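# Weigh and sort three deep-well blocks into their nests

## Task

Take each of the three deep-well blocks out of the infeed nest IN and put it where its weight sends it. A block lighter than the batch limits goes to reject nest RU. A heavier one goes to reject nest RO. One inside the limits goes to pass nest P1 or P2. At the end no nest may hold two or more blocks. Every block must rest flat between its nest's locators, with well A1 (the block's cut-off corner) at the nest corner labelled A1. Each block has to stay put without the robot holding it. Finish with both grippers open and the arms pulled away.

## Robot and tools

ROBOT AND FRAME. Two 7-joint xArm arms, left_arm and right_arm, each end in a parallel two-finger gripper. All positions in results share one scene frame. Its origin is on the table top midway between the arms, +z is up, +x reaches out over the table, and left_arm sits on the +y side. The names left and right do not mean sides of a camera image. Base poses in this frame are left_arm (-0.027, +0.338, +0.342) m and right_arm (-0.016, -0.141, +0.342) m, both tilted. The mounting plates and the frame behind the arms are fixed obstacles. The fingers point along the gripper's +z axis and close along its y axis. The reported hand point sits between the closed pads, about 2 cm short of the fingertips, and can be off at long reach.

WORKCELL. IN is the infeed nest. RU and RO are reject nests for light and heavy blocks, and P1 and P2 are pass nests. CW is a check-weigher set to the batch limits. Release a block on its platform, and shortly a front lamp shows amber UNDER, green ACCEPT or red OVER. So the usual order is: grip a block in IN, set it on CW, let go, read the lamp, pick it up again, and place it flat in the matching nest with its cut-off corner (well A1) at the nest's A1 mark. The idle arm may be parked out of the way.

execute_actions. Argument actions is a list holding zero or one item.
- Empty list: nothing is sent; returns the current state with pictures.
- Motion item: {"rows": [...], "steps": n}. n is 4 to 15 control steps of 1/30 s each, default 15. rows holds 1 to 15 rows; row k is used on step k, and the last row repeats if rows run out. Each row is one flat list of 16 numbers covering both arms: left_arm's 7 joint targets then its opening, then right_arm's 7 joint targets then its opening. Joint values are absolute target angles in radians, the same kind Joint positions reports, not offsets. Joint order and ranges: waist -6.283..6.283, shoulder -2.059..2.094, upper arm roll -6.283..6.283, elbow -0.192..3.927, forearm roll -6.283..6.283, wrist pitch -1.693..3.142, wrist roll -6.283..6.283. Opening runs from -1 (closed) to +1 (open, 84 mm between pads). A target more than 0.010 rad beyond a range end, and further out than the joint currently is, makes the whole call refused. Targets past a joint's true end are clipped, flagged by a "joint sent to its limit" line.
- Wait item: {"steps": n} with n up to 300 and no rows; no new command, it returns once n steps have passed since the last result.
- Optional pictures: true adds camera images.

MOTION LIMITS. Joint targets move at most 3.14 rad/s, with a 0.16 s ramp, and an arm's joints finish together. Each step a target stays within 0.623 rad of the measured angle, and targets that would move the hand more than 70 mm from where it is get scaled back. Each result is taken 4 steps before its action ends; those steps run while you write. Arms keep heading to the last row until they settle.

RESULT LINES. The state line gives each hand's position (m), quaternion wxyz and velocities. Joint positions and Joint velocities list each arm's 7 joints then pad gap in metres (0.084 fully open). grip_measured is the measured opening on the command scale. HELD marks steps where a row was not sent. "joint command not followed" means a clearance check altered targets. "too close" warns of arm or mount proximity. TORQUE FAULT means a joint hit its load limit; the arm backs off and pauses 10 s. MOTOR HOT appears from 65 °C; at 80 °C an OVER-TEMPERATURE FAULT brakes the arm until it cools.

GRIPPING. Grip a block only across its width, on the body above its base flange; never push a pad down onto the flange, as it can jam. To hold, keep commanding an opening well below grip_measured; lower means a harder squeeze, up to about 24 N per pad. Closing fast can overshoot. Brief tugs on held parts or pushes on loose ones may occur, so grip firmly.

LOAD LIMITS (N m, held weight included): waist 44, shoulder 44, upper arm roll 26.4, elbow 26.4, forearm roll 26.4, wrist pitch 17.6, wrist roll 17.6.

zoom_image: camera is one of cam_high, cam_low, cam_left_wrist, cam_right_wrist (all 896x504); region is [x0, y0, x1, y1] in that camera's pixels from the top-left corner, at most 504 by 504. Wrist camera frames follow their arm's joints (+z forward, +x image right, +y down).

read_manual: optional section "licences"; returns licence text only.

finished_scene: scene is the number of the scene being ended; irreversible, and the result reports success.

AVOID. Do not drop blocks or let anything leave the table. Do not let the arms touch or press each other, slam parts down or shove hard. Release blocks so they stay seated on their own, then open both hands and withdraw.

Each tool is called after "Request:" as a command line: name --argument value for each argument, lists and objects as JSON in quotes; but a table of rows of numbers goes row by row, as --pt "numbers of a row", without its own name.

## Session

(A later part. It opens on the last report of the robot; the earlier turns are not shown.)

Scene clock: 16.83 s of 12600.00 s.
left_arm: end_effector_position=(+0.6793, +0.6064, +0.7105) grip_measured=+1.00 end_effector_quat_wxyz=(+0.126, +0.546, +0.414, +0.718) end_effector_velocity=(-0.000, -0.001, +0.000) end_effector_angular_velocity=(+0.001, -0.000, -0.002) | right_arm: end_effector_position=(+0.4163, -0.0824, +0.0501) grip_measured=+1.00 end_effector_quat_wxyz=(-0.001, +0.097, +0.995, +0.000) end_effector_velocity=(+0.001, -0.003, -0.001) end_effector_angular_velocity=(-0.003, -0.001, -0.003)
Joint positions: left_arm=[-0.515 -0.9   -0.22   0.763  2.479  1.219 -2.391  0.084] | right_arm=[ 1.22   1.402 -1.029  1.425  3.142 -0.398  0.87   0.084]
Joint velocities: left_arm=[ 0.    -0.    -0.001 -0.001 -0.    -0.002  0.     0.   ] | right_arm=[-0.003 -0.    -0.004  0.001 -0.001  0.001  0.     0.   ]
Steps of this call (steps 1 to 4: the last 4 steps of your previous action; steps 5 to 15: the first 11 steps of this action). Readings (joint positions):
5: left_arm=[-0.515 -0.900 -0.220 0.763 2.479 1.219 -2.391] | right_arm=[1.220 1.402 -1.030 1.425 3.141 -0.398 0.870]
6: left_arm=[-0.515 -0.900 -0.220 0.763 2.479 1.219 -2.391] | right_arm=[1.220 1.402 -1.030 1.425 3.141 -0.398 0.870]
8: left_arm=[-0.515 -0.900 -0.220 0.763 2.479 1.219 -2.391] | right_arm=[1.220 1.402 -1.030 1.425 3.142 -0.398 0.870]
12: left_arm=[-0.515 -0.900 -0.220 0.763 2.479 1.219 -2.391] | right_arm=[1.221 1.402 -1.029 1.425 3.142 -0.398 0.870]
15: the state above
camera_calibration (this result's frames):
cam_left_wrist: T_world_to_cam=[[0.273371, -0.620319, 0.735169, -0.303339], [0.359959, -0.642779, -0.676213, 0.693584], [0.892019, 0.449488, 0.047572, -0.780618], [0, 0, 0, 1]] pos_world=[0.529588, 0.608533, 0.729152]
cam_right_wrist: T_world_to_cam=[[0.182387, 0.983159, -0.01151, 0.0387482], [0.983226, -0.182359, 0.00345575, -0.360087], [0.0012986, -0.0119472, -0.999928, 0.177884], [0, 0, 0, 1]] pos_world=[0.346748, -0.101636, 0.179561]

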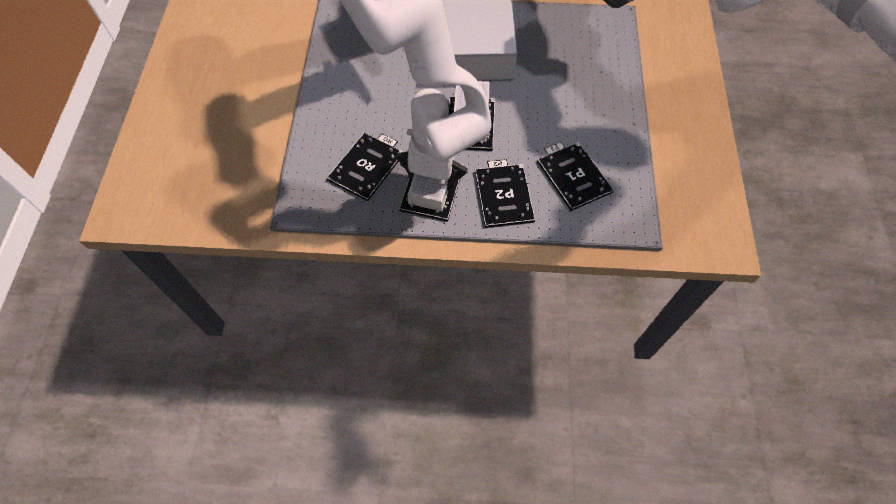

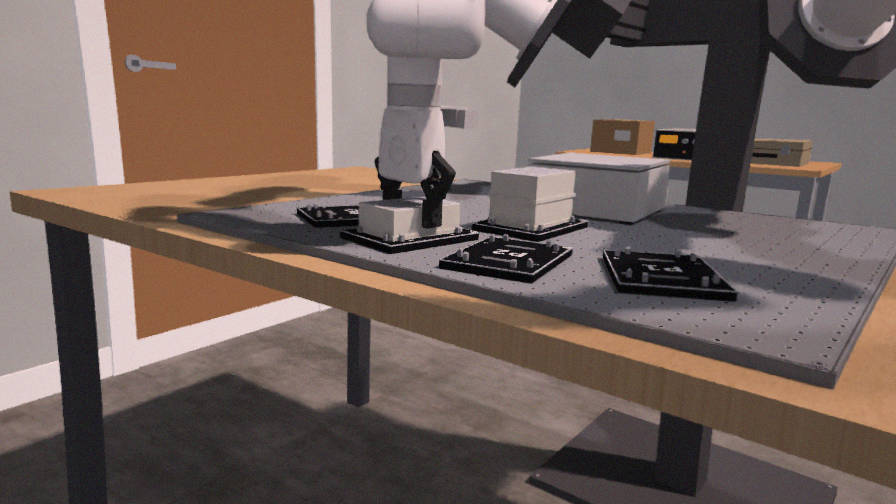

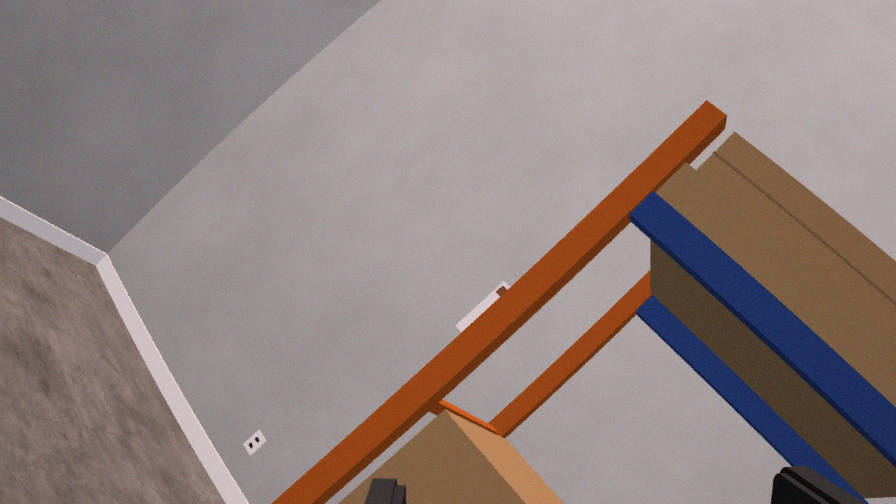

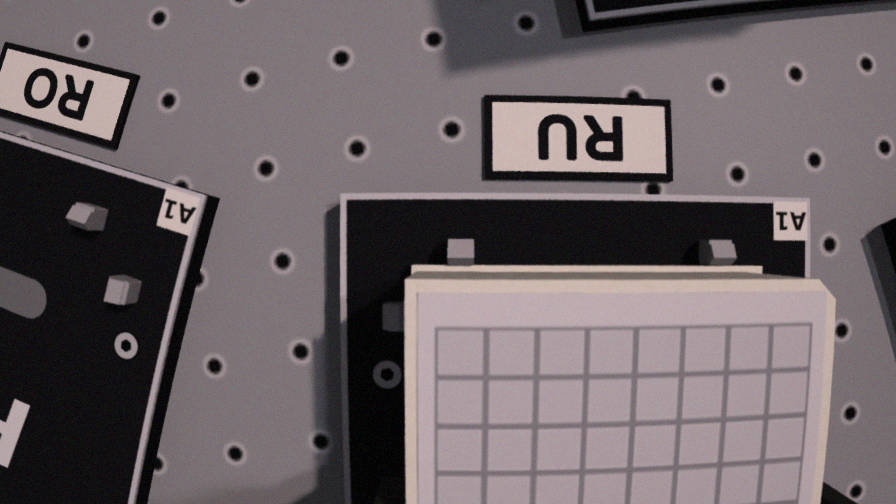

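Request:
execute_actions --actions '[{"rows":[[-0.515,-0.9,-0.22,0.763,2.479,1.219,-2.391,1,1.228,1.397,-1.0315,1.419,3.1416,-0.401,0.87,1],[-0.515,-0.9,-0.22,0.763,2.479,1.219,-2.391,1,1.2365,1.3925,-1.033,1.413,3.1416,-0.405,0.87,1],[-0.515,-0.9,-0.22,0.763,2.479,1.219,-2.391,1,1.245,1.3877,-1.035,1.407,3.1416,-0.4085,0.87,1],[-0.515,-0.9,-0.22,0.763,2.479,1.219,-2.391,1,1.253,1.383,-1.0365,1.402,3.1416,-0.412,0.87,1],[-0.515,-0.9,-0.22,0.763,2.479,1.219,-2.391,1,1.261,1.3783,-1.038,1.3965,3.1416,-0.416,0.87,1],[-0.515,-0.9,-0.22,0.763,2.479,1.219,-2.391,1,1.2692,1.3736,-1.0398,1.391,3.1416,-0.4196,0.87,1],[-0.515,-0.9,-0.22,0.763,2.479,1.219,-2.391,1,1.281,1.367,-1.0425,1.384,3.1416,-0.426,0.87,1],[-0.515,-0.9,-0.22,0.763,2.479,1.219,-2.391,1,1.293,1.36,-1.045,1.377,3.1416,-0.432,0.87,1],[-0.515,-0.9,-0.22,0.763,2.479,1.219,-2.391,1,1.32,1.345,-1.052,1.363,3.1416,-0.447,0.87,1],[-0.515,-0.9,-0.22,0.763,2.479,1.219,-2.391,1,1.46,1.27,-1.09,1.3,3.1416,-0.54,0.87,1]],"steps":15}]'

Request:
execute_actions --actions '[{"rows":[[-0.515,-0.9,-0.22,0.763,2.479,1.219,-2.391,1,1.8,1.4714,-0.7055,1.0745,3.1416,-0.456,1.2627,1]],"steps":15}]'

Request:
execute_actions --actions '[{"steps":10}]'

Request:
execute_actions --actions '[{"rows":[[-0.515,-0.9,-0.22,0.763,2.479,1.219,-2.391,1,1.7397,1.5423,-0.7016,1.102,3.1416,-0.3905,1.2627,1]],"steps":15}]'

Request:
execute_actions --actions '[]'

Scene clock: 17.70 s of 12600.00 s.
left_arm: end_effector_position=(+0.6793, +0.6064, +0.7105) grip_measured=+1.00 end_effector_quat_wxyz=(+0.126, +0.546, +0.414, +0.718) end_effector_velocity=(+0.000, +0.001, +0.000) end_effector_angular_velocity=(-0.001, -0.000, +0.003) | right_arm: end_effector_position=(+0.4162, -0.0851, +0.0897) grip_measured=+1.00 end_effector_quat_wxyz=(-0.002, +0.098, +0.995, -0.003) end_effector_velocity=(-0.021, -0.050, +0.387) end_effector_angular_velocity=(-0.127, +0.084, -0.020)
Joint positions: left_arm=[-0.515 -0.9   -0.22   0.763  2.479  1.219 -2.391  0.084] | right_arm=[ 1.317  1.347 -1.052  1.362  3.142 -0.449  0.87   0.084]
Joint velocities: left_arm=[ 0.    -0.001  0.001  0.001 -0.     0.001 -0.     0.   ] | right_arm=[ 0.927 -0.502 -0.255 -0.564  0.    -0.615 -0.001 -0.   ]
Steps of this call (steps 1 to 4: the last 4 steps of your previous action; steps 5 to 15: the robot went on to your last target; steps 16 to 26: the first 11 steps of this action). Readings (joint positions):
16: left_arm=[-0.515 -0.900 -0.220 0.763 2.479 1.219 -2.391] | right_arm=[1.221 1.402 -1.030 1.425 3.142 -0.398 0.870]
17: left_arm=[-0.515 -0.900 -0.220 0.763 2.479 1.219 -2.391] | right_arm=[1.223 1.400 -1.030 1.422 3.142 -0.399 0.870]
19: left_arm=[-0.515 -0.900 -0.220 0.763 2.479 1.219 -2.391] | right_arm=[1.235 1.394 -1.033 1.413 3.142 -0.404 0.870]
23: left_arm=[-0.515 -0.900 -0.220 0.763 2.479 1.219 -2.391] | right_arm=[1.268 1.374 -1.040 1.392 3.142 -0.420 0.870]
26: the state above

Scene clock: 18.20 s of 12600.00 s.
left_arm: end_effector_position=(+0.6793, +0.6064, +0.7105) grip_measured=+1.00 end_effector_quat_wxyz=(+0.126, +0.546, +0.414, +0.718) end_effector_velocity=(+0.000, +0.001, -0.000) end_effector_angular_velocity=(-0.001, +0.001, +0.002) | right_arm: end_effector_position=(+0.2688, +0.0003, +0.1659) grip_measured=+1.00 end_effector_quat_wxyz=(-0.005, +0.030, +0.999, +0.011) end_effector_velocity=(-0.547, +0.097, +0.006) end_effector_angular_velocity=(-0.127, -0.024, +0.493)
Joint positions: left_arm=[-0.515 -0.9   -0.22   0.763  2.479  1.219 -2.391  0.084] | right_arm=[ 1.704  1.416 -0.811  1.14   3.142 -0.478  1.153  0.084]
Joint velocities: left_arm=[-0.     0.     0.001  0.001  0.     0.001  0.     0.   ] | right_arm=[ 0.881  0.515  0.994 -0.586  0.002  0.199  0.995  0.   ]
Steps of this call (steps 1 to 4: the last 4 steps of your previous action; steps 5 to 15: the first 11 steps of this action). Readings (joint positions):
5: left_arm=[-0.515 -0.900 -0.220 0.763 2.479 1.219 -2.391] | right_arm=[1.464 1.269 -1.088 1.309 3.142 -0.536 0.871]
6: left_arm=[-0.515 -0.900 -0.220 0.763 2.479 1.219 -2.391] | right_arm=[1.472 1.272 -1.084 1.301 3.141 -0.534 0.882]
8: left_arm=[-0.515 -0.900 -0.220 0.763 2.479 1.219 -2.391] | right_arm=[1.513 1.301 -1.036 1.265 3.140 -0.521 0.938]
12: left_arm=[-0.515 -0.900 -0.220 0.763 2.479 1.219 -2.391] | right_arm=[1.620 1.366 -0.906 1.197 3.142 -0.497 1.056]
15: the state above

Scene clock: 18.53 s of 12600.00 s.
left_arm: end_effector_position=(+0.6793, +0.6064, +0.7105) grip_measured=+1.00 end_effector_quat_wxyz=(+0.126, +0.546, +0.414, +0.718) end_effector_velocity=(-0.000, -0.000, +0.001) end_effector_angular_velocity=(-0.000, -0.001, -0.000) | right_arm: end_effector_position=(+0.2149, +0.0012, +0.1642) grip_measured=+1.00 end_effector_quat_wxyz=(+0.000, +0.009, +1.000, -0.001) end_effector_velocity=(-0.009, +0.005, +0.001) end_effector_angular_velocity=(+0.009, +0.009, +0.011)
Joint positions: left_arm=[-0.515 -0.9   -0.22   0.763  2.479  1.219 -2.391  0.084] | right_arm=[ 1.798  1.47  -0.711  1.075  3.141 -0.456  1.262  0.084]
Joint velocities: left_arm=[-0.     0.    -0.001  0.    -0.    -0.    -0.     0.   ] | right_arm=[ 0.003 -0.001  0.019  0.002  0.003  0.001  0.004 -0.   ]
Kept back: nothing.
Steps of this call (steps 1 to 4: the last 4 steps of your previous action; steps 5 to 10: the robot went on to your last target). Readings (joint positions):
1: left_arm=[-0.515 -0.900 -0.220 0.763 2.479 1.219 -2.391] | right_arm=[1.734 1.433 -0.778 1.120 3.142 -0.471 1.186]
2: left_arm=[-0.515 -0.900 -0.220 0.763 2.479 1.219 -2.391] | right_arm=[1.761 1.449 -0.746 1.102 3.142 -0.465 1.216]
4: left_arm=[-0.515 -0.900 -0.220 0.763 2.479 1.219 -2.391] | right_arm=[1.794 1.470 -0.705 1.078 3.143 -0.459 1.251]
8: left_arm=[-0.515 -0.900 -0.220 0.763 2.479 1.219 -2.391] | right_arm=[1.798 1.471 -0.710 1.074 3.141 -0.456 1.262]
10: the state above

Scene clock: 18.90 s of 12600.00 s.
left_arm: end_effector_position=(+0.6793, +0.6064, +0.7105) grip_measured=+1.00 end_effector_quat_wxyz=(+0.126, +0.546, +0.414, +0.718) end_effector_velocity=(+0.000, +0.000, -0.000) end_effector_angular_velocity=(-0.001, +0.001, -0.000) | right_arm: end_effector_position=(+0.2128, +0.0025, +0.1302) grip_measured=+1.00 end_effector_quat_wxyz=(-0.000, +0.006, +1.000, +0.000) end_effector_velocity=(+0.003, +0.010, +0.007) end_effector_angular_velocity=(+0.025, -0.008, +0.003)
Joint positions: left_arm=[-0.515 -0.9   -0.22   0.763  2.479  1.219 -2.391  0.084] | right_arm=[ 1.74   1.542 -0.702  1.103  3.142 -0.391  1.263  0.084]
Joint velocities: left_arm=[-0.    -0.     0.001  0.    -0.    -0.002  0.     0.   ] | right_arm=[ 0.011 -0.011  0.001  0.009 -0.     0.001 -0.001 -0.   ]
Steps of this call (steps 1 to 11: the first 11 steps of this action). Readings (joint positions):
1: left_arm=[-0.515 -0.900 -0.220 0.763 2.479 1.219 -2.391] | right_arm=[1.797 1.471 -0.710 1.076 3.141 -0.455 1.262]
2: left_arm=[-0.515 -0.900 -0.220 0.763 2.479 1.219 -2.391] | right_arm=[1.791 1.479 -0.708 1.081 3.141 -0.446 1.262]
4: left_arm=[-0.515 -0.900 -0.220 0.763 2.479 1.219 -2.391] | right_arm=[1.757 1.519 -0.705 1.098 3.141 -0.409 1.263]
8: left_arm=[-0.515 -0.900 -0.220 0.763 2.479 1.219 -2.391] | right_arm=[1.737 1.544 -0.702 1.099 3.142 -0.391 1.263]
11: the state above

Scene clock: 19.03 s of 12600.00 s.
left_arm: end_effector_position=(+0.6793, +0.6064, +0.7105) grip_measured=+1.00 end_effector_quat_wxyz=(+0.126, +0.546, +0.414, +0.718) end_effector_velocity=(-0.000, -0.001, +0.001) end_effector_angular_velocity=(+0.000, -0.001, -0.003) | right_arm: end_effector_position=(+0.2126, +0.0023, +0.1301) grip_measured=+1.00 end_effector_quat_wxyz=(-0.000, +0.006, +1.000, +0.000) end_effector_velocity=(-0.002, -0.004, -0.003) end_effector_angular_velocity=(-0.009, +0.002, +0.001)
Joint positions: left_arm=[-0.515 -0.9   -0.22   0.763  2.479  1.219 -2.391  0.084] | right_arm=[ 1.74   1.542 -0.702  1.102  3.142 -0.391  1.263  0.084]
Joint velocities: left_arm=[-0.     0.    -0.002 -0.    -0.    -0.002 -0.     0.   ] | right_arm=[-0.003  0.005  0.001 -0.005 -0.001  0.001  0.001 -0.   ]
Kept back: nothing.
Steps of this call (steps 1 to 4: the last 4 steps of your previous action). Readings (joint positions):
1: left_arm=[-0.515 -0.900 -0.220 0.763 2.479 1.219 -2.391] | right_arm=[1.740 1.541 -0.702 1.103 3.142 -0.391 1.263]
2: left_arm=[-0.515 -0.900 -0.220 0.763 2.479 1.219 -2.391] | right_arm=[1.740 1.541 -0.702 1.103 3.142 -0.391 1.263]
4: the state above
camera_calibration (this result's frames):
cam_left_wrist: T_world_to_cam=[[0.273371, -0.620319, 0.735169, -0.303339], [0.359959, -0.642779, -0.676213, 0.693584], [0.892019, 0.449487, 0.0475722, -0.780618], [0, 0, 0, 1]] pos_world=[0.529588, 0.608533, 0.729152]
cam_right_wrist: T_world_to_cam=[[0.00101932, 0.999928, -0.0119671, 0.03208], [0.999987, -0.000960363, 0.00493108, -0.148724], [0.00491923, -0.011972, -0.999916, 0.258425], [0, 0, 0, 1]] pos_world=[0.147418, -0.0291267, 0.259521]

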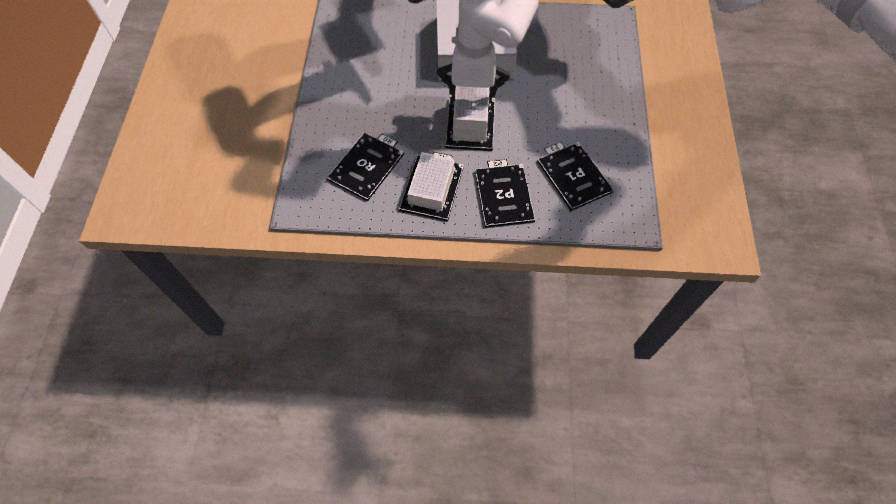

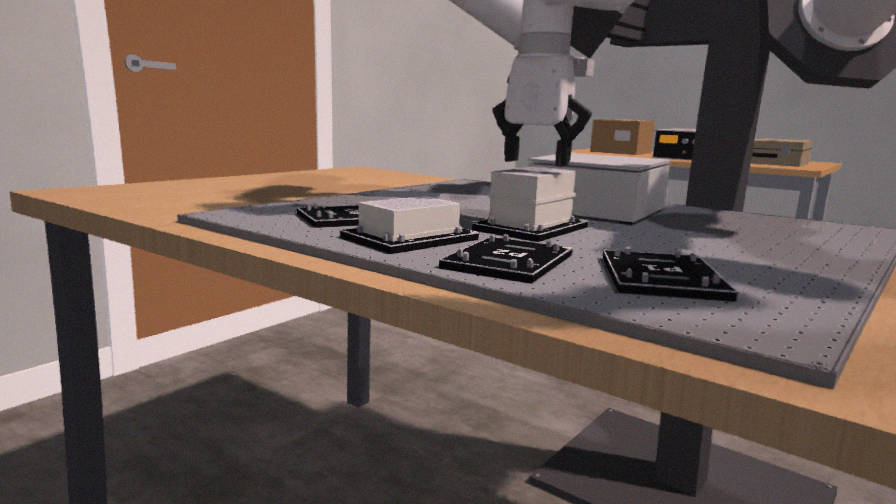

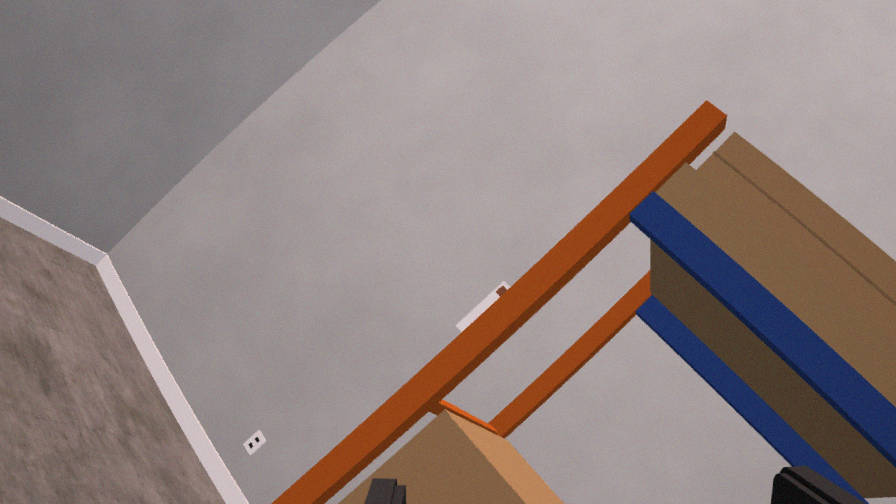

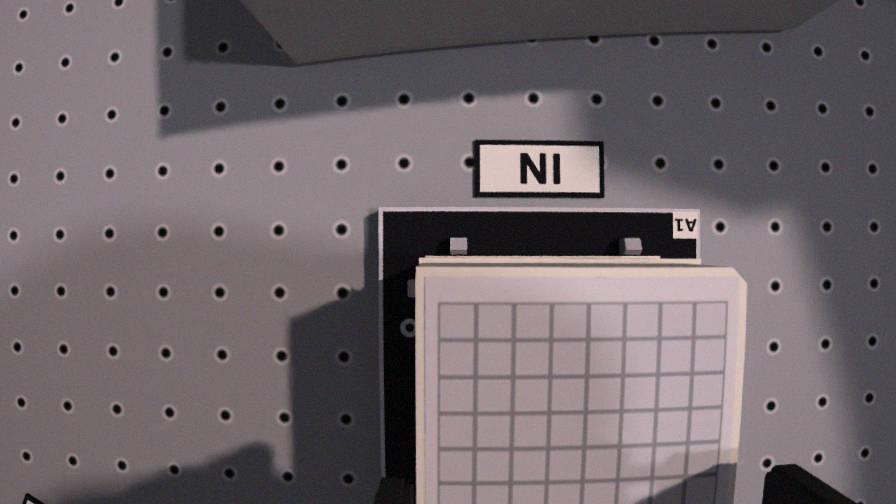

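Request:
execute_actions --actions '[{"rows":[[-0.515,-0.9,-0.22,0.763,2.479,1.219,-2.391,1,1.7274,1.557,-0.7016,1.109,3.1416,-0.379,1.2627,1],[-0.515,-0.9,-0.22,0.763,2.479,1.219,-2.391,1,1.715,1.5715,-0.7016,1.1165,3.1416,-0.368,1.2627,1],[-0.515,-0.9,-0.22,0.763,2.479,1.219,-2.391,1,1.7027,1.586,-0.7018,1.124,3.1416,-0.356,1.2627,1],[-0.515,-0.9,-0.22,0.763,2.479,1.219,-2.391,1,1.6904,1.6006,-0.702,1.132,3.1416,-0.345,1.2627,1],[-0.515,-0.9,-0.22,0.763,2.479,1.219,-2.391,1,1.678,1.615,-0.7024,1.1405,3.1416,-0.334,1.2627,1],[-0.515,-0.9,-0.22,0.763,2.479,1.219,-2.391,1,1.6657,1.6298,-0.7027,1.1494,3.1416,-0.3225,1.2627,1]],"steps":15}]'

Request:
execute_actions --actions '[{"rows":[[-0.515,-0.9,-0.22,0.763,2.479,1.219,-2.391,1,1.6657,1.6298,-0.7027,1.1494,3.1416,-0.3225,1.2627,0]],"steps":10}]'

Request:
execute_actions --actions '[{"rows":[[-0.515,-0.9,-0.22,0.763,2.479,1.219,-2.391,1,1.86,1.41,-0.7044,1.058,3.1416,-0.52,1.26,0]],"steps":14}]'

Request:
execute_actions --actions '[{"rows":[[-0.515,-0.9,-0.22,0.763,2.479,1.219,-2.391,1,2.1516,1.65,-0.1486,1.17,3.1416,-0.53,1.934,0]],"steps":15}]'

Request:
execute_actions --actions '[{"steps":9}]'

Request:
execute_actions --actions '[{"rows":[[-0.515,-0.9,-0.22,0.763,2.479,1.219,-2.391,1,2.148,1.69,-0.149,1.181,3.1416,-0.505,1.934,0],[-0.515,-0.9,-0.22,0.763,2.479,1.219,-2.391,1,2.146,1.71,-0.149,1.186,3.1416,-0.49,1.934,0],[-0.515,-0.9,-0.22,0.763,2.479,1.219,-2.391,1,2.142,1.73,-0.15,1.192,3.1416,-0.477,1.934,0],[-0.515,-0.9,-0.22,0.763,2.479,1.219,-2.391,1,2.139,1.75,-0.15,1.198,3.1416,-0.464,1.934,0],[-0.515,-0.9,-0.22,0.763,2.479,1.219,-2.391,1,2.1366,1.762,-0.1506,1.202,3.1416,-0.455,1.934,0]],"steps":15}]'

Request:
execute_actions --actions '[{"rows":[[-0.515,-0.9,-0.22,0.763,2.479,1.219,-2.391,1,2.1366,1.762,-0.1506,1.202,3.1416,-0.455,1.934,1]],"steps":10}]'

Request:
execute_actions --actions '[{"steps":45}]' --pictures true

Scene clock: 29.93 s of 12600.00 s.
left_arm: end_effector_position=(+0.6793, +0.6064, +0.7105) grip_measured=+1.00 end_effector_quat_wxyz=(+0.126, +0.546, +0.414, +0.718) end_effector_velocity=(-0.000, +0.001, +0.000) end_effector_angular_velocity=(-0.000, -0.000, +0.002) | right_arm: end_effector_position=(+0.2092, -0.0123, +0.1135) grip_measured=+1.00 end_effector_quat_wxyz=(-0.009, +0.006, +0.999, -0.030) end_effector_velocity=(+0.000, -0.000, -0.000) end_effector_angular_velocity=(-0.001, -0.000, -0.002)
Joint positions: left_arm=[-0.515 -0.9   -0.22   0.763  2.479  1.219 -2.391  0.084] | right_arm=[ 1.7    1.59  -0.704  1.128  3.141 -0.417  1.263  0.084]
Joint velocities: left_arm=[ 0.    -0.001  0.     0.     0.     0.001 -0.     0.   ] | right_arm=[-0.001  0.    -0.001 -0.     0.    -0.     0.001 -0.   ]
TORQUE FAULT: the external load on joint 6 (wrist pitch) of the right arm reached its load limit, and that arm stopped for 10 seconds. A torque fault stops only its own arm. That arm's remaining commands of this call were not run. Joint 6 (wrist pitch) of that arm moved back by up to 3 degrees. That arm holds there, with its grip as last carried out, and accepts commands again: back off and push less far. That arm stops again, at the same cost, whenever a joint's load reaches its limit.
Kept back: nothing.
The stop of the right arm began at step 27 of this call (marked STOPPED below). From that step on that arm followed nothing that you had sent. 9 of its steps, steps kept back included, did not run and will not run. The other arm was sent all steps of this action in this call, none kept back. Nothing is kept back now, and the robot has no last target.
Steps of this call (steps 1 to 15: the robot went on to your last target; steps 16 to 20: nothing new was sent; steps 21 to 31: the first 11 steps of this action; steps 32 to 35: the last 4 steps of this action, not kept back; steps 36 to 327: the stop continued). Readings (joint positions):
21: left_arm=[-0.515 -0.900 -0.220 0.763 2.479 1.219 -2.391] | right_arm=[1.739 1.543 -0.702 1.102 3.142 -0.390 1.263]
22: left_arm=[-0.515 -0.900 -0.220 0.763 2.479 1.219 -2.391] | right_arm=[1.736 1.547 -0.702 1.105 3.142 -0.386 1.263]
24: left_arm=[-0.515 -0.900 -0.220 0.763 2.479 1.219 -2.391] | right_arm=[1.719 1.567 -0.702 1.116 3.142 -0.370 1.263]
27: left_arm=[-0.515 -0.900 -0.220 0.763 2.479 1.219 -2.391] | right_arm=[1.698 1.593 -0.705 1.129 3.141 -0.364 1.263] STOPPED (the right arm)
28: left_arm=[-0.515 -0.900 -0.220 0.763 2.479 1.219 -2.391] | right_arm=[1.696 1.594 -0.704 1.129 3.141 -0.371 1.263]
327: the state above

Scene clock: 29.97 s of 12600.00 s.
left_arm: end_effector_position=(+0.6793, +0.6064, +0.7105) grip_measured=+1.00 end_effector_quat_wxyz=(+0.126, +0.546, +0.414, +0.718) end_effector_velocity=(-0.000, +0.000, -0.000) end_effector_angular_velocity=(+0.000, +0.000, +0.001) | right_arm: end_effector_position=(+0.2092, -0.0123, +0.1135) grip_measured=+1.00 end_effector_quat_wxyz=(-0.009, +0.006, +0.999, -0.030) end_effector_velocity=(-0.000, -0.000, -0.000) end_effector_angular_velocity=(-0.000, -0.001, +0.001)
Joint positions: left_arm=[-0.515 -0.9   -0.22   0.763  2.479  1.219 -2.391  0.084] | right_arm=[ 1.7    1.59  -0.704  1.128  3.141 -0.417  1.263  0.084]
Joint velocities: left_arm=[-0.    -0.     0.    -0.001 -0.     0.001  0.     0.   ] | right_arm=[ 0.001  0.001  0.    -0.    -0.     0.     0.    -0.   ]
Kept back: nothing.
A stop began in an earlier call of the same reply, so what this call sent did not run. Send another action.
Steps of this call (step 1: nothing new was sent). Readings (joint positions):
1: the state above

Scene clock: 30.00 s of 12600.00 s.
left_arm: end_effector_position=(+0.6793, +0.6064, +0.7105) grip_measured=+1.00 end_effector_quat_wxyz=(+0.126, +0.546, +0.414, +0.718) end_effector_velocity=(+0.000, +0.001, -0.001) end_effector_angular_velocity=(-0.000, +0.001, +0.001) | right_arm: end_effector_position=(+0.2092, -0.0123, +0.1135) grip_measured=+1.00 end_effector_quat_wxyz=(-0.009, +0.006, +0.999, -0.030) end_effector_velocity=(+0.000, -0.001, -0.000) end_effector_angular_velocity=(-0.001, +0.001, -0.001)
Joint positions: left_arm=[-0.515 -0.9   -0.22   0.763  2.479  1.219 -2.391  0.084] | right_arm=[ 1.7    1.59  -0.704  1.128  3.141 -0.417  1.263  0.084]
Joint velocities: left_arm=[-0.    -0.     0.001 -0.     0.     0.001 -0.     0.   ] | right_arm=[-0.002  0.    -0.    -0.    -0.    -0.     0.    -0.   ]
Kept back: nothing.
A stop began in an earlier call of the same reply, so what this call sent did not run. Send another action.
Steps of this call (step 1: nothing new was sent). Readings (joint positions):
1: the state above

Scene clock: 30.03 s of 12600.00 s.
left_arm: end_effector_position=(+0.6793, +0.6064, +0.7105) grip_measured=+1.00 end_effector_quat_wxyz=(+0.126, +0.546, +0.414, +0.718) end_effector_velocity=(-0.001, +0.002, +0.000) end_effector_angular_velocity=(-0.001, -0.001, +0.002) | right_arm: end_effector_position=(+0.2092, -0.0123, +0.1135) grip_measured=+1.00 end_effector_quat_wxyz=(-0.009, +0.006, +0.999, -0.030) end_effector_velocity=(-0.000, +0.000, +0.000) end_effector_angular_velocity=(+0.000, -0.000, +0.001)
Joint positions: left_arm=[-0.515 -0.9   -0.22   0.763  2.479  1.219 -2.391  0.084] | right_arm=[ 1.7    1.59  -0.704  1.128  3.141 -0.417  1.263  0.084]
Joint velocities: left_arm=[ 0.    -0.004  0.001 -0.    -0.    -0.001  0.     0.   ] | right_arm=[0.001 0.    0.001 0.    0.    0.    0.    0.   ]
Kept back: nothing.
A stop began in an earlier call of the same reply, so what this call sent did not run. Send another action.
Steps of this call (step 1: nothing new was sent). Readings (joint positions):
1: the state above

Scene clock: 30.07 s of 12600.00 s.
left_arm: end_effector_position=(+0.6793, +0.6064, +0.7105) grip_measured=+1.00 end_effector_quat_wxyz=(+0.126, +0.546, +0.414, +0.718) end_effector_velocity=(-0.001, +0.000, +0.002) end_effector_angular_velocity=(-0.000, -0.003, +0.000) | right_arm: end_effector_position=(+0.2092, -0.0123, +0.1135) grip_measured=+1.00 end_effector_quat_wxyz=(-0.009, +0.006, +0.999, -0.030) end_effector_velocity=(-0.000, +0.000, +0.000) end_effector_angular_velocity=(-0.000, +0.000, +0.000)
Joint positions: left_arm=[-0.515 -0.9   -0.22   0.763  2.479  1.219 -2.391  0.084] | right_arm=[ 1.7    1.59  -0.704  1.128  3.141 -0.417  1.263  0.084]
Joint velocities: left_arm=[-0.    -0.001 -0.003  0.001  0.     0.    -0.     0.   ] | right_arm=[ 0.001  0.     0.001 -0.    -0.    -0.     0.001  0.   ]
Kept back: nothing.
A stop began in an earlier call of the same reply, so what this call sent did not run. Send another action.
Steps of this call (step 1: nothing new was sent). Readings (joint positions):
1: the state above

Scene clock: 30.10 s of 12600.00 s.
left_arm: end_effector_position=(+0.6793, +0.6064, +0.7105) grip_measured=+1.00 end_effector_quat_wxyz=(+0.126, +0.546, +0.414, +0.718) end_effector_velocity=(+0.001, +0.001, -0.001) end_effector_angular_velocity=(-0.001, +0.002, +0.001) | right_arm: end_effector_position=(+0.2092, -0.0123, +0.1135) grip_measured=+1.00 end_effector_quat_wxyz=(-0.009, +0.006, +0.999, -0.030) end_effector_velocity=(-0.000, -0.001, -0.000) end_effector_angular_velocity=(-0.001, +0.001, +0.001)
Joint positions: left_arm=[-0.515 -0.9   -0.22   0.763  2.479  1.219 -2.391  0.084] | right_arm=[ 1.7    1.59  -0.704  1.128  3.141 -0.417  1.263  0.084]
Joint velocities: left_arm=[ 0.    -0.     0.003  0.001  0.    -0.001 -0.     0.   ] | right_arm=[-0.002  0.     0.    -0.    -0.002 -0.     0.     0.   ]
Kept back: nothing.
A stop began in an earlier call of the same reply, so what this call sent did not run. Send another action.
Steps of this call (step 1: nothing new was sent). Readings (joint positions):
1: the state above

Scene clock: 30.13 s of 12600.00 s.
left_arm: end_effector_position=(+0.6793, +0.6064, +0.7105) grip_measured=+1.00 end_effector_quat_wxyz=(+0.126, +0.546, +0.414, +0.718) end_effector_velocity=(-0.000, +0.001, -0.001) end_effector_angular_velocity=(-0.001, +0.001, +0.002) | right_arm: end_effector_position=(+0.2092, -0.0123, +0.1135) grip_measured=+1.00 end_effector_quat_wxyz=(-0.009, +0.006, +0.999, -0.030) end_effector_velocity=(-0.000, +0.000, +0.000) end_effector_angular_velocity=(+0.000, +0.000, +0.001)
Joint positions: left_arm=[-0.515 -0.9   -0.22   0.763  2.479  1.219 -2.391  0.084] | right_arm=[ 1.7    1.59  -0.704  1.128  3.141 -0.417  1.263  0.084]
Joint velocities: left_arm=[ 0.    -0.002  0.002 -0.    -0.     0.     0.     0.   ] | right_arm=[ 0.    -0.     0.    -0.     0.     0.    -0.001  0.   ]
Kept back: nothing.
A stop began in an earlier call of the same reply, so what this call sent did not run. Send another action.
Steps of this call (step 1: nothing new was sent). Readings (joint positions):
1: the state above

Scene clock: 30.17 s of 12600.00 s.
left_arm: end_effector_position=(+0.6793, +0.6064, +0.7105) grip_measured=+1.00 end_effector_quat_wxyz=(+0.126, +0.546, +0.414, +0.718) end_effector_velocity=(-0.000, -0.000, +0.000) end_effector_angular_velocity=(+0.000, -0.001, -0.001) | right_arm: end_effector_position=(+0.2092, -0.0123, +0.1135) grip_measured=+1.00 end_effector_quat_wxyz=(-0.009, +0.006, +0.999, -0.030) end_effector_velocity=(+0.001, -0.000, -0.000) end_effector_angular_velocity=(-0.000, -0.000, -0.001)
Joint positions: left_arm=[-0.515 -0.9   -0.22   0.763  2.479  1.219 -2.391  0.084] | right_arm=[ 1.7    1.59  -0.704  1.128  3.141 -0.417  1.263  0.084]
Joint velocities: left_arm=[ 0.    -0.    -0.001  0.     0.    -0.001  0.     0.   ] | right_arm=[-0.001 -0.    -0.001  0.    -0.     0.    -0.     0.   ]
Kept back: nothing.
A stop began in an earlier call of the same reply, so what this call sent did not run. Send another action.
Steps of this call (step 1: nothing new was sent). Readings (joint positions):
1: the state above
camera_calibration (this result's frames):
cam_left_wrist: T_world_to_cam=[[0.273371, -0.620319, 0.735169, -0.303339], [0.359959, -0.642779, -0.676213, 0.693584], [0.892019, 0.449488, 0.0475721, -0.780618], [0, 0, 0, 1]] pos_world=[0.529588, 0.608533, 0.729152]
cam_right_wrist: T_world_to_cam=[[0.000781357, 0.997386, -0.0722543, 0.0533249], [0.999921, -0.00168365, -0.0124276, -0.143275], [-0.0125168, -0.0722389, -0.997309, 0.244236], [0, 0, 0, 1]] pos_world=[0.146279, -0.0357834, 0.245651]

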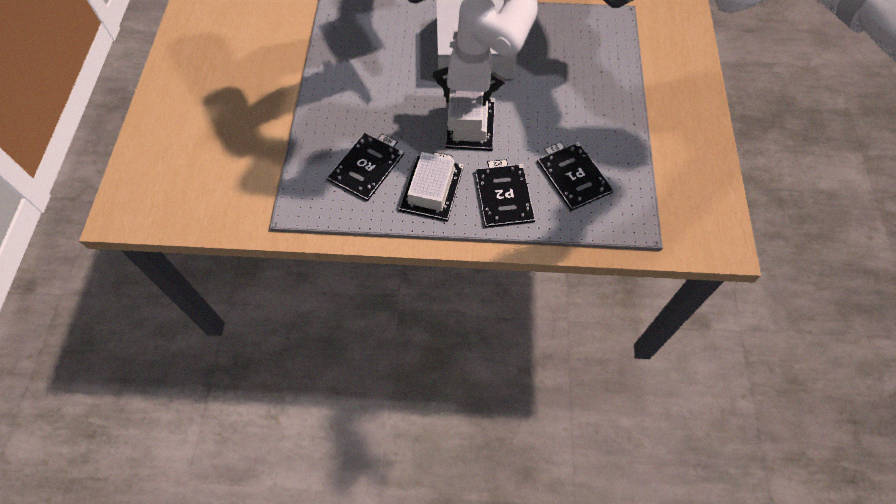

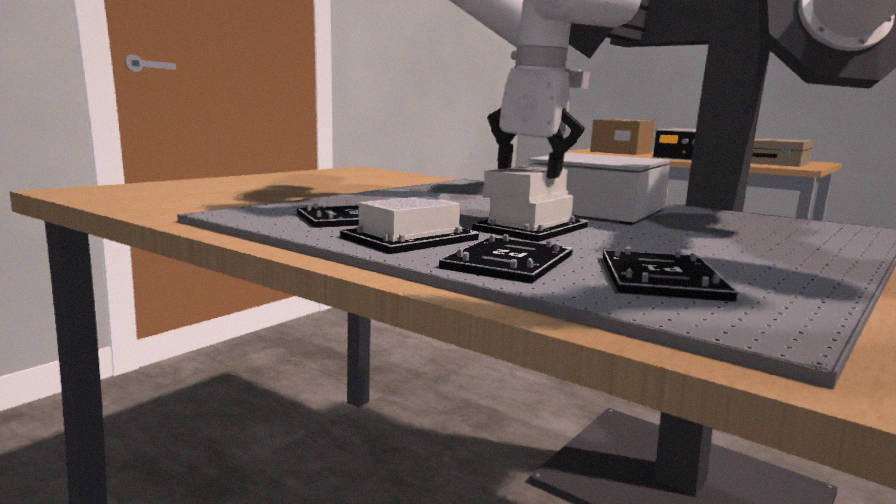

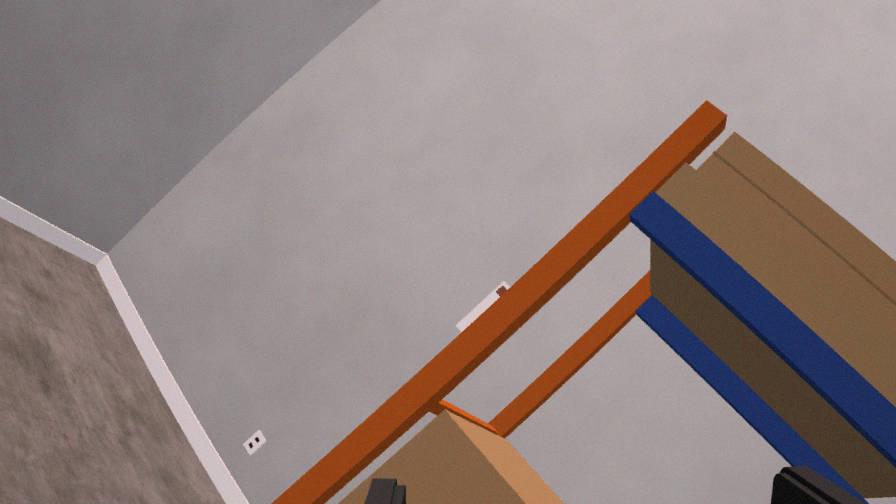

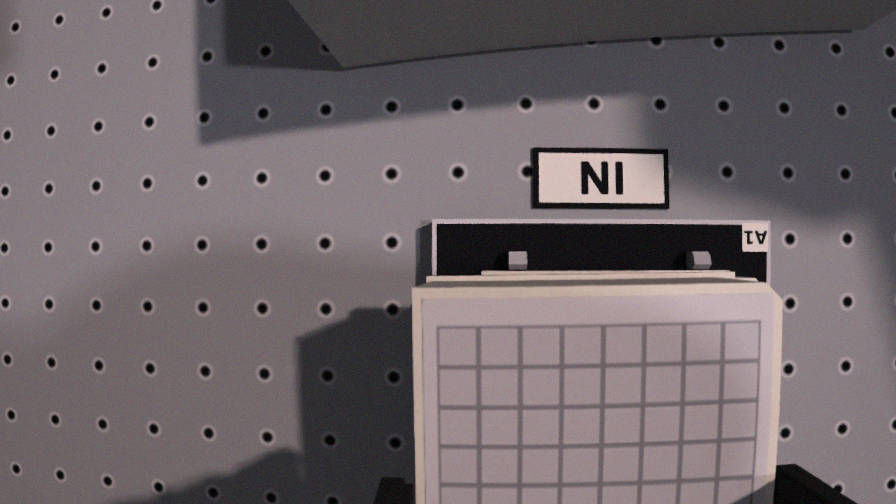

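Request:
execute_actions --actions '[{"rows":[[-0.515,-0.9,-0.22,0.763,2.479,1.219,-2.391,1,1.698,1.592,-0.703,1.129,3.1416,-0.415,1.2627,1],[-0.515,-0.9,-0.22,0.763,2.479,1.219,-2.391,1,1.696,1.595,-0.703,1.13,3.1416,-0.413,1.2627,1],[-0.515,-0.9,-0.22,0.763,2.479,1.219,-2.391,1,1.693,1.598,-0.703,1.132,3.1416,-0.411,1.2627,1],[-0.515,-0.9,-0.22,0.763,2.479,1.219,-2.391,1,1.69,1.601,-0.703,1.134,3.1416,-0.408,1.2627,1],[-0.515,-0.9,-0.22,0.763,2.479,1.219,-2.391,1,1.687,1.605,-0.703,1.136,3.1416,-0.405,1.2627,1],[-0.515,-0.9,-0.22,0.763,2.479,1.219,-2.391,1,1.684,1.609,-0.703,1.138,3.1416,-0.402,1.2627,1],[-0.515,-0.9,-0.22,0.763,2.479,1.219,-2.391,1,1.68,1.613,-0.703,1.1405,3.1416,-0.399,1.2627,1]],"steps":15}]' --pictures true

Scene clock: 30.93 s of 12600.00 s.
left_arm: end_effector_position=(+0.6793, +0.6064, +0.7105) grip_measured=+1.00 end_effector_quat_wxyz=(+0.126, +0.546, +0.414, +0.718) end_effector_velocity=(-0.000, +0.001, -0.000) end_effector_angular_velocity=(-0.000, +0.000, +0.001) | right_arm: end_effector_position=(+0.2080, -0.0127, +0.1025) grip_measured=+1.00 end_effector_quat_wxyz=(-0.010, +0.006, +0.999, -0.030) end_effector_velocity=(+0.000, +0.002, -0.003) end_effector_angular_velocity=(+0.003, -0.000, -0.001)
Joint positions: left_arm=[-0.515 -0.9   -0.22   0.763  2.479  1.219 -2.391  0.084] | right_arm=[ 1.68   1.613 -0.703  1.14   3.142 -0.399  1.263  0.084]
Joint velocities: left_arm=[-0.    -0.001  0.001 -0.    -0.     0.     0.     0.   ] | right_arm=[-0.007  0.008  0.     0.008  0.001  0.005  0.     0.   ]
Steps of this call (steps 1 to 12: nothing new was sent; steps 13 to 23: the first 11 steps of this action). Readings (joint positions):
13: left_arm=[-0.515 -0.900 -0.220 0.763 2.479 1.219 -2.391] | right_arm=[1.700 1.590 -0.704 1.128 3.141 -0.417 1.263]
14: left_arm=[-0.515 -0.900 -0.220 0.763 2.479 1.219 -2.391] | right_arm=[1.700 1.591 -0.704 1.129 3.141 -0.416 1.263]
16: left_arm=[-0.515 -0.900 -0.220 0.763 2.479 1.219 -2.391] | right_arm=[1.696 1.595 -0.703 1.131 3.141 -0.413 1.263]
20: left_arm=[-0.515 -0.900 -0.220 0.763 2.479 1.219 -2.391] | right_arm=[1.684 1.608 -0.703 1.138 3.142 -0.403 1.263]
23: the state above
camera_calibration (this result's frames):
cam_left_wrist: T_world_to_cam=[[0.273371, -0.620319, 0.735169, -0.303339], [0.359959, -0.64278, -0.676213, 0.693584], [0.892019, 0.449488, 0.0475721, -0.780618], [0, 0, 0, 1]] pos_world=[0.529588, 0.608533, 0.729152]
cam_right_wrist: T_world_to_cam=[[0.000524863, 0.997343, -0.0728506, 0.0530279], [0.999894, -0.00158587, -0.0145071, -0.142023], [-0.0145841, -0.0728352, -0.997237, 0.233653], [0, 0, 0, 1]] pos_world=[0.145388, -0.036094, 0.23481]

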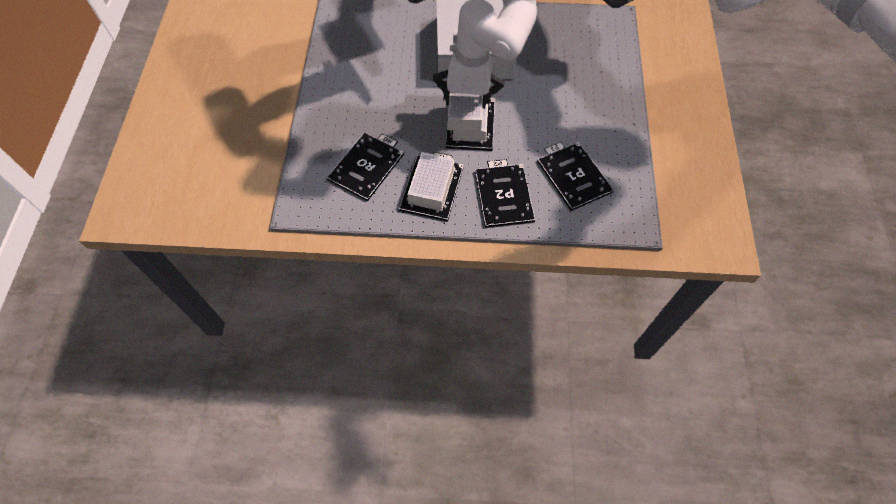

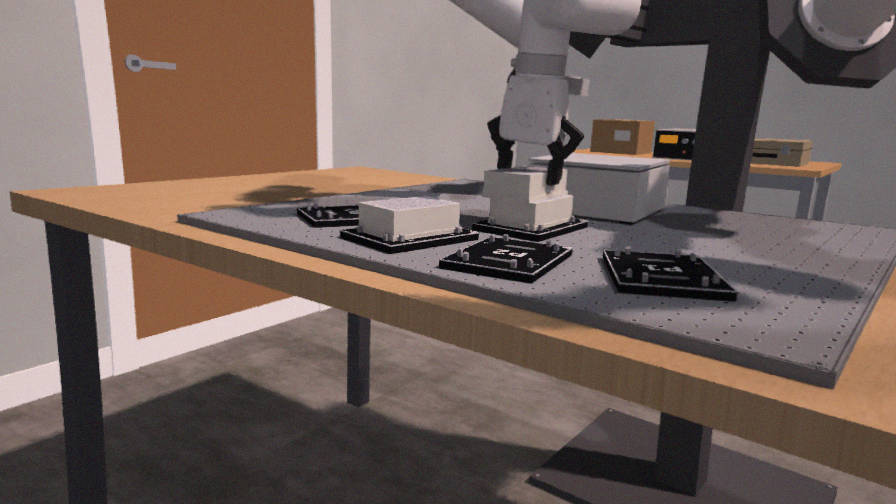

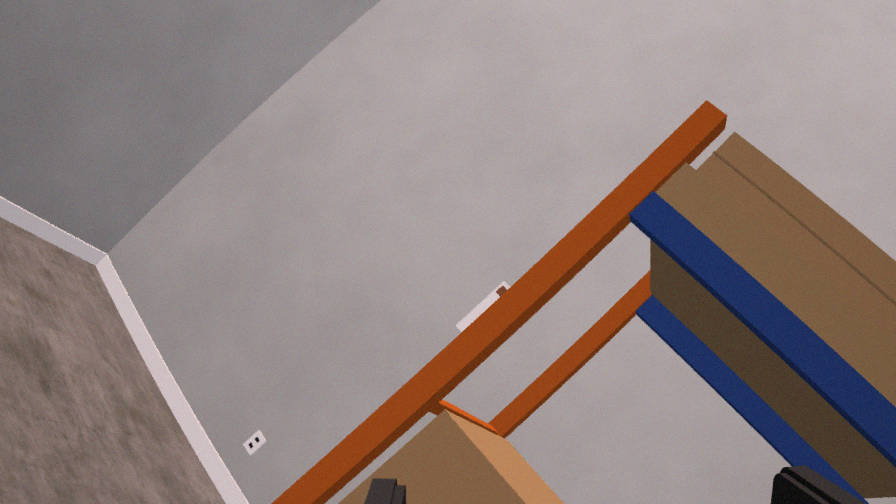

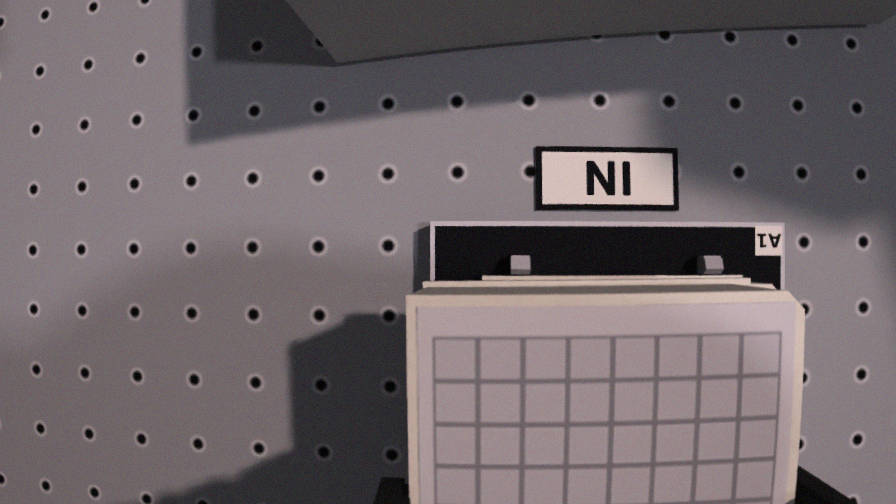

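Untilt slowly (−y finger drops as it does).

Request:
execute_actions --actions '[{"rows":[[-0.515,-0.9,-0.22,0.763,2.479,1.219,-2.391,1,1.68,1.613,-0.703,1.1405,3.1416,-0.391,1.2627,1],[-0.515,-0.9,-0.22,0.763,2.479,1.219,-2.391,1,1.68,1.613,-0.703,1.1405,3.1416,-0.383,1.2627,1],[-0.515,-0.9,-0.22,0.763,2.479,1.219,-2.391,1,1.68,1.613,-0.703,1.1405,3.1416,-0.375,1.2627,1],[-0.515,-0.9,-0.22,0.763,2.479,1.219,-2.391,1,1.68,1.613,-0.703,1.1405,3.1416,-0.367,1.2627,1],[-0.515,-0.9,-0.22,0.763,2.479,1.219,-2.391,1,1.68,1.613,-0.703,1.1405,3.1416,-0.359,1.2627,1],[-0.515,-0.9,-0.22,0.763,2.479,1.219,-2.391,1,1.68,1.613,-0.703,1.1405,3.1416,-0.351,1.2627,1],[-0.515,-0.9,-0.22,0.763,2.479,1.219,-2.391,1,1.68,1.613,-0.703,1.1405,3.1416,-0.343,1.2627,1],[-0.515,-0.9,-0.22,0.763,2.479,1.219,-2.391,1,1.68,1.613,-0.703,1.1405,3.1416,-0.336,1.2627,1]],"steps":15}]' --pictures true

Scene clock: 31.83 s of 12600.00 s.
left_arm: end_effector_position=(+0.6793, +0.6064, +0.7105) grip_measured=+1.00 end_effector_quat_wxyz=(+0.126, +0.546, +0.414, +0.718) end_effector_velocity=(+0.000, +0.000, +0.000) end_effector_angular_velocity=(-0.000, -0.001, +0.001) | right_arm: end_effector_position=(+0.2129, +0.0019, +0.0973) grip_measured=+1.00 end_effector_quat_wxyz=(-0.000, +0.006, +1.000, -0.001) end_effector_velocity=(+0.004, +0.014, -0.004) end_effector_angular_velocity=(+0.054, -0.017, +0.000)
Joint positions: left_arm=[-0.515 -0.9   -0.22   0.763  2.479  1.219 -2.391  0.084] | right_arm=[ 1.68   1.613 -0.703  1.141  3.142 -0.339  1.263  0.084]
Joint velocities: left_arm=[-0.     0.001 -0.001  0.001  0.     0.001 -0.     0.   ] | right_arm=[ 0.001 -0.001  0.001 -0.     0.001  0.056 -0.     0.   ]
Steps of this call (steps 1 to 4: the last 4 steps of your previous action; steps 5 to 15: the robot went on to your last target; step 16: nothing new was sent; steps 17 to 27: the first 11 steps of this action). Readings (joint positions):
17: left_arm=[-0.515 -0.900 -0.220 0.763 2.479 1.219 -2.391] | right_arm=[1.680 1.613 -0.703 1.140 3.142 -0.399 1.263]
18: left_arm=[-0.515 -0.900 -0.220 0.763 2.479 1.219 -2.391] | right_arm=[1.680 1.613 -0.703 1.140 3.142 -0.396 1.263]
20: left_arm=[-0.515 -0.900 -0.220 0.763 2.479 1.219 -2.391] | right_arm=[1.680 1.613 -0.703 1.140 3.142 -0.384 1.263]
24: left_arm=[-0.515 -0.900 -0.220 0.763 2.479 1.219 -2.391] | right_arm=[1.680 1.613 -0.703 1.140 3.142 -0.353 1.263]
27: the state above
camera_calibration (this result's frames):
cam_left_wrist: T_world_to_cam=[[0.273371, -0.620319, 0.735169, -0.303339], [0.359959, -0.642779, -0.676213, 0.693584], [0.892019, 0.449488, 0.047572, -0.780618], [0, 0, 0, 1]] pos_world=[0.529588, 0.608533, 0.729152]
cam_right_wrist: T_world_to_cam=[[0.00155491, 0.999888, -0.0148746, 0.0322782], [0.999987, -0.00148369, 0.00479777, -0.148894], [0.00477517, -0.0148819, -0.999878, 0.225637], [0, 0, 0, 1]] pos_world=[0.147764, -0.0291376, 0.226804]

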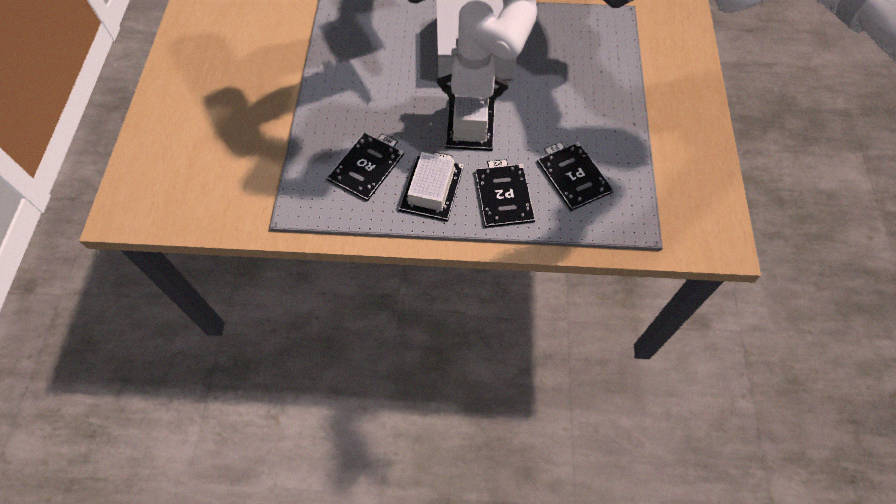

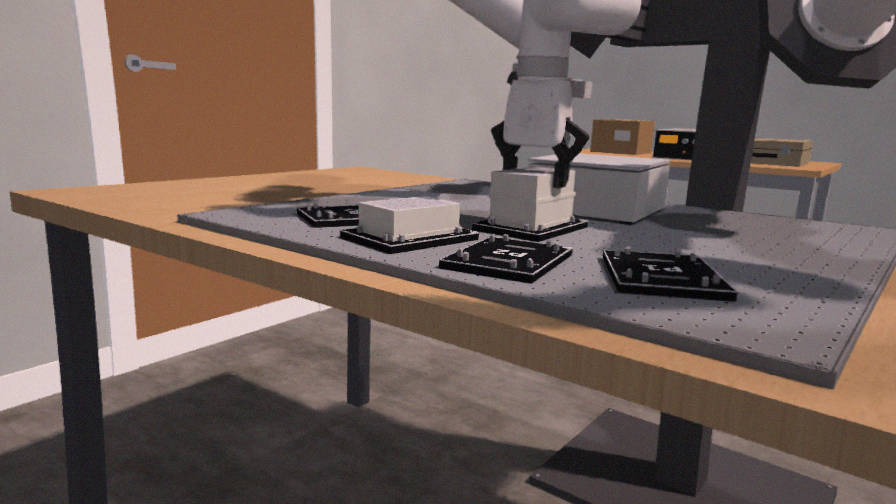

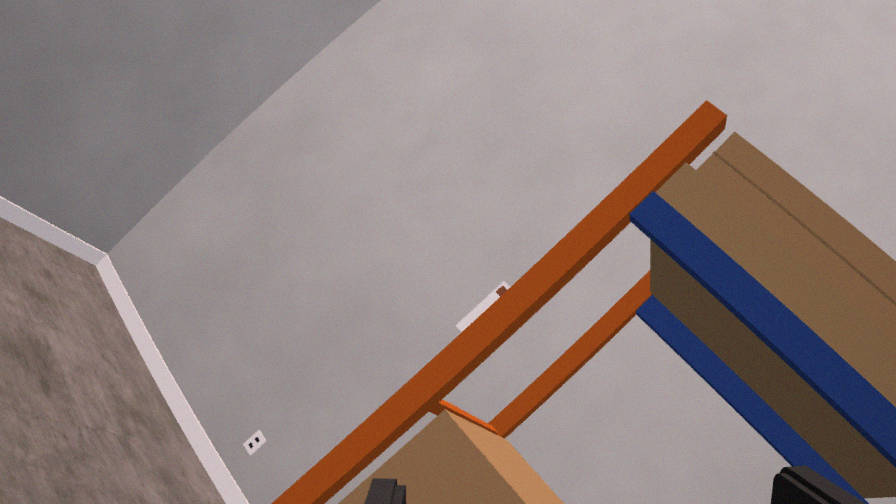

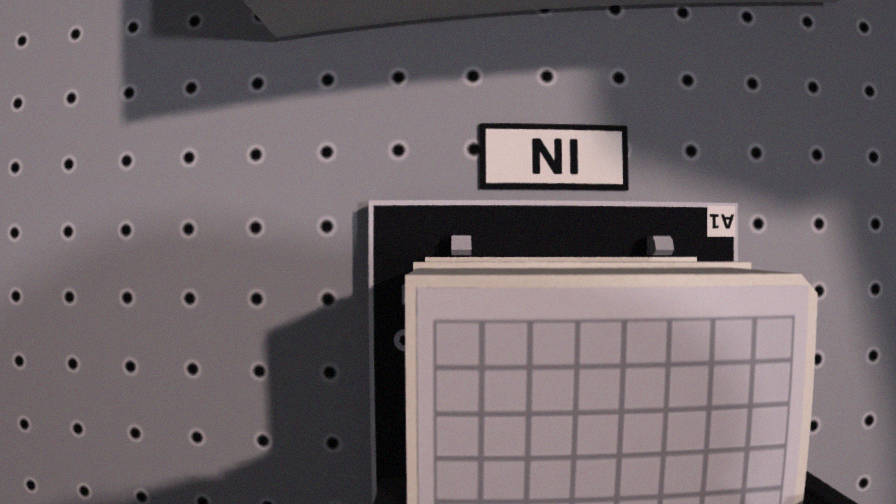

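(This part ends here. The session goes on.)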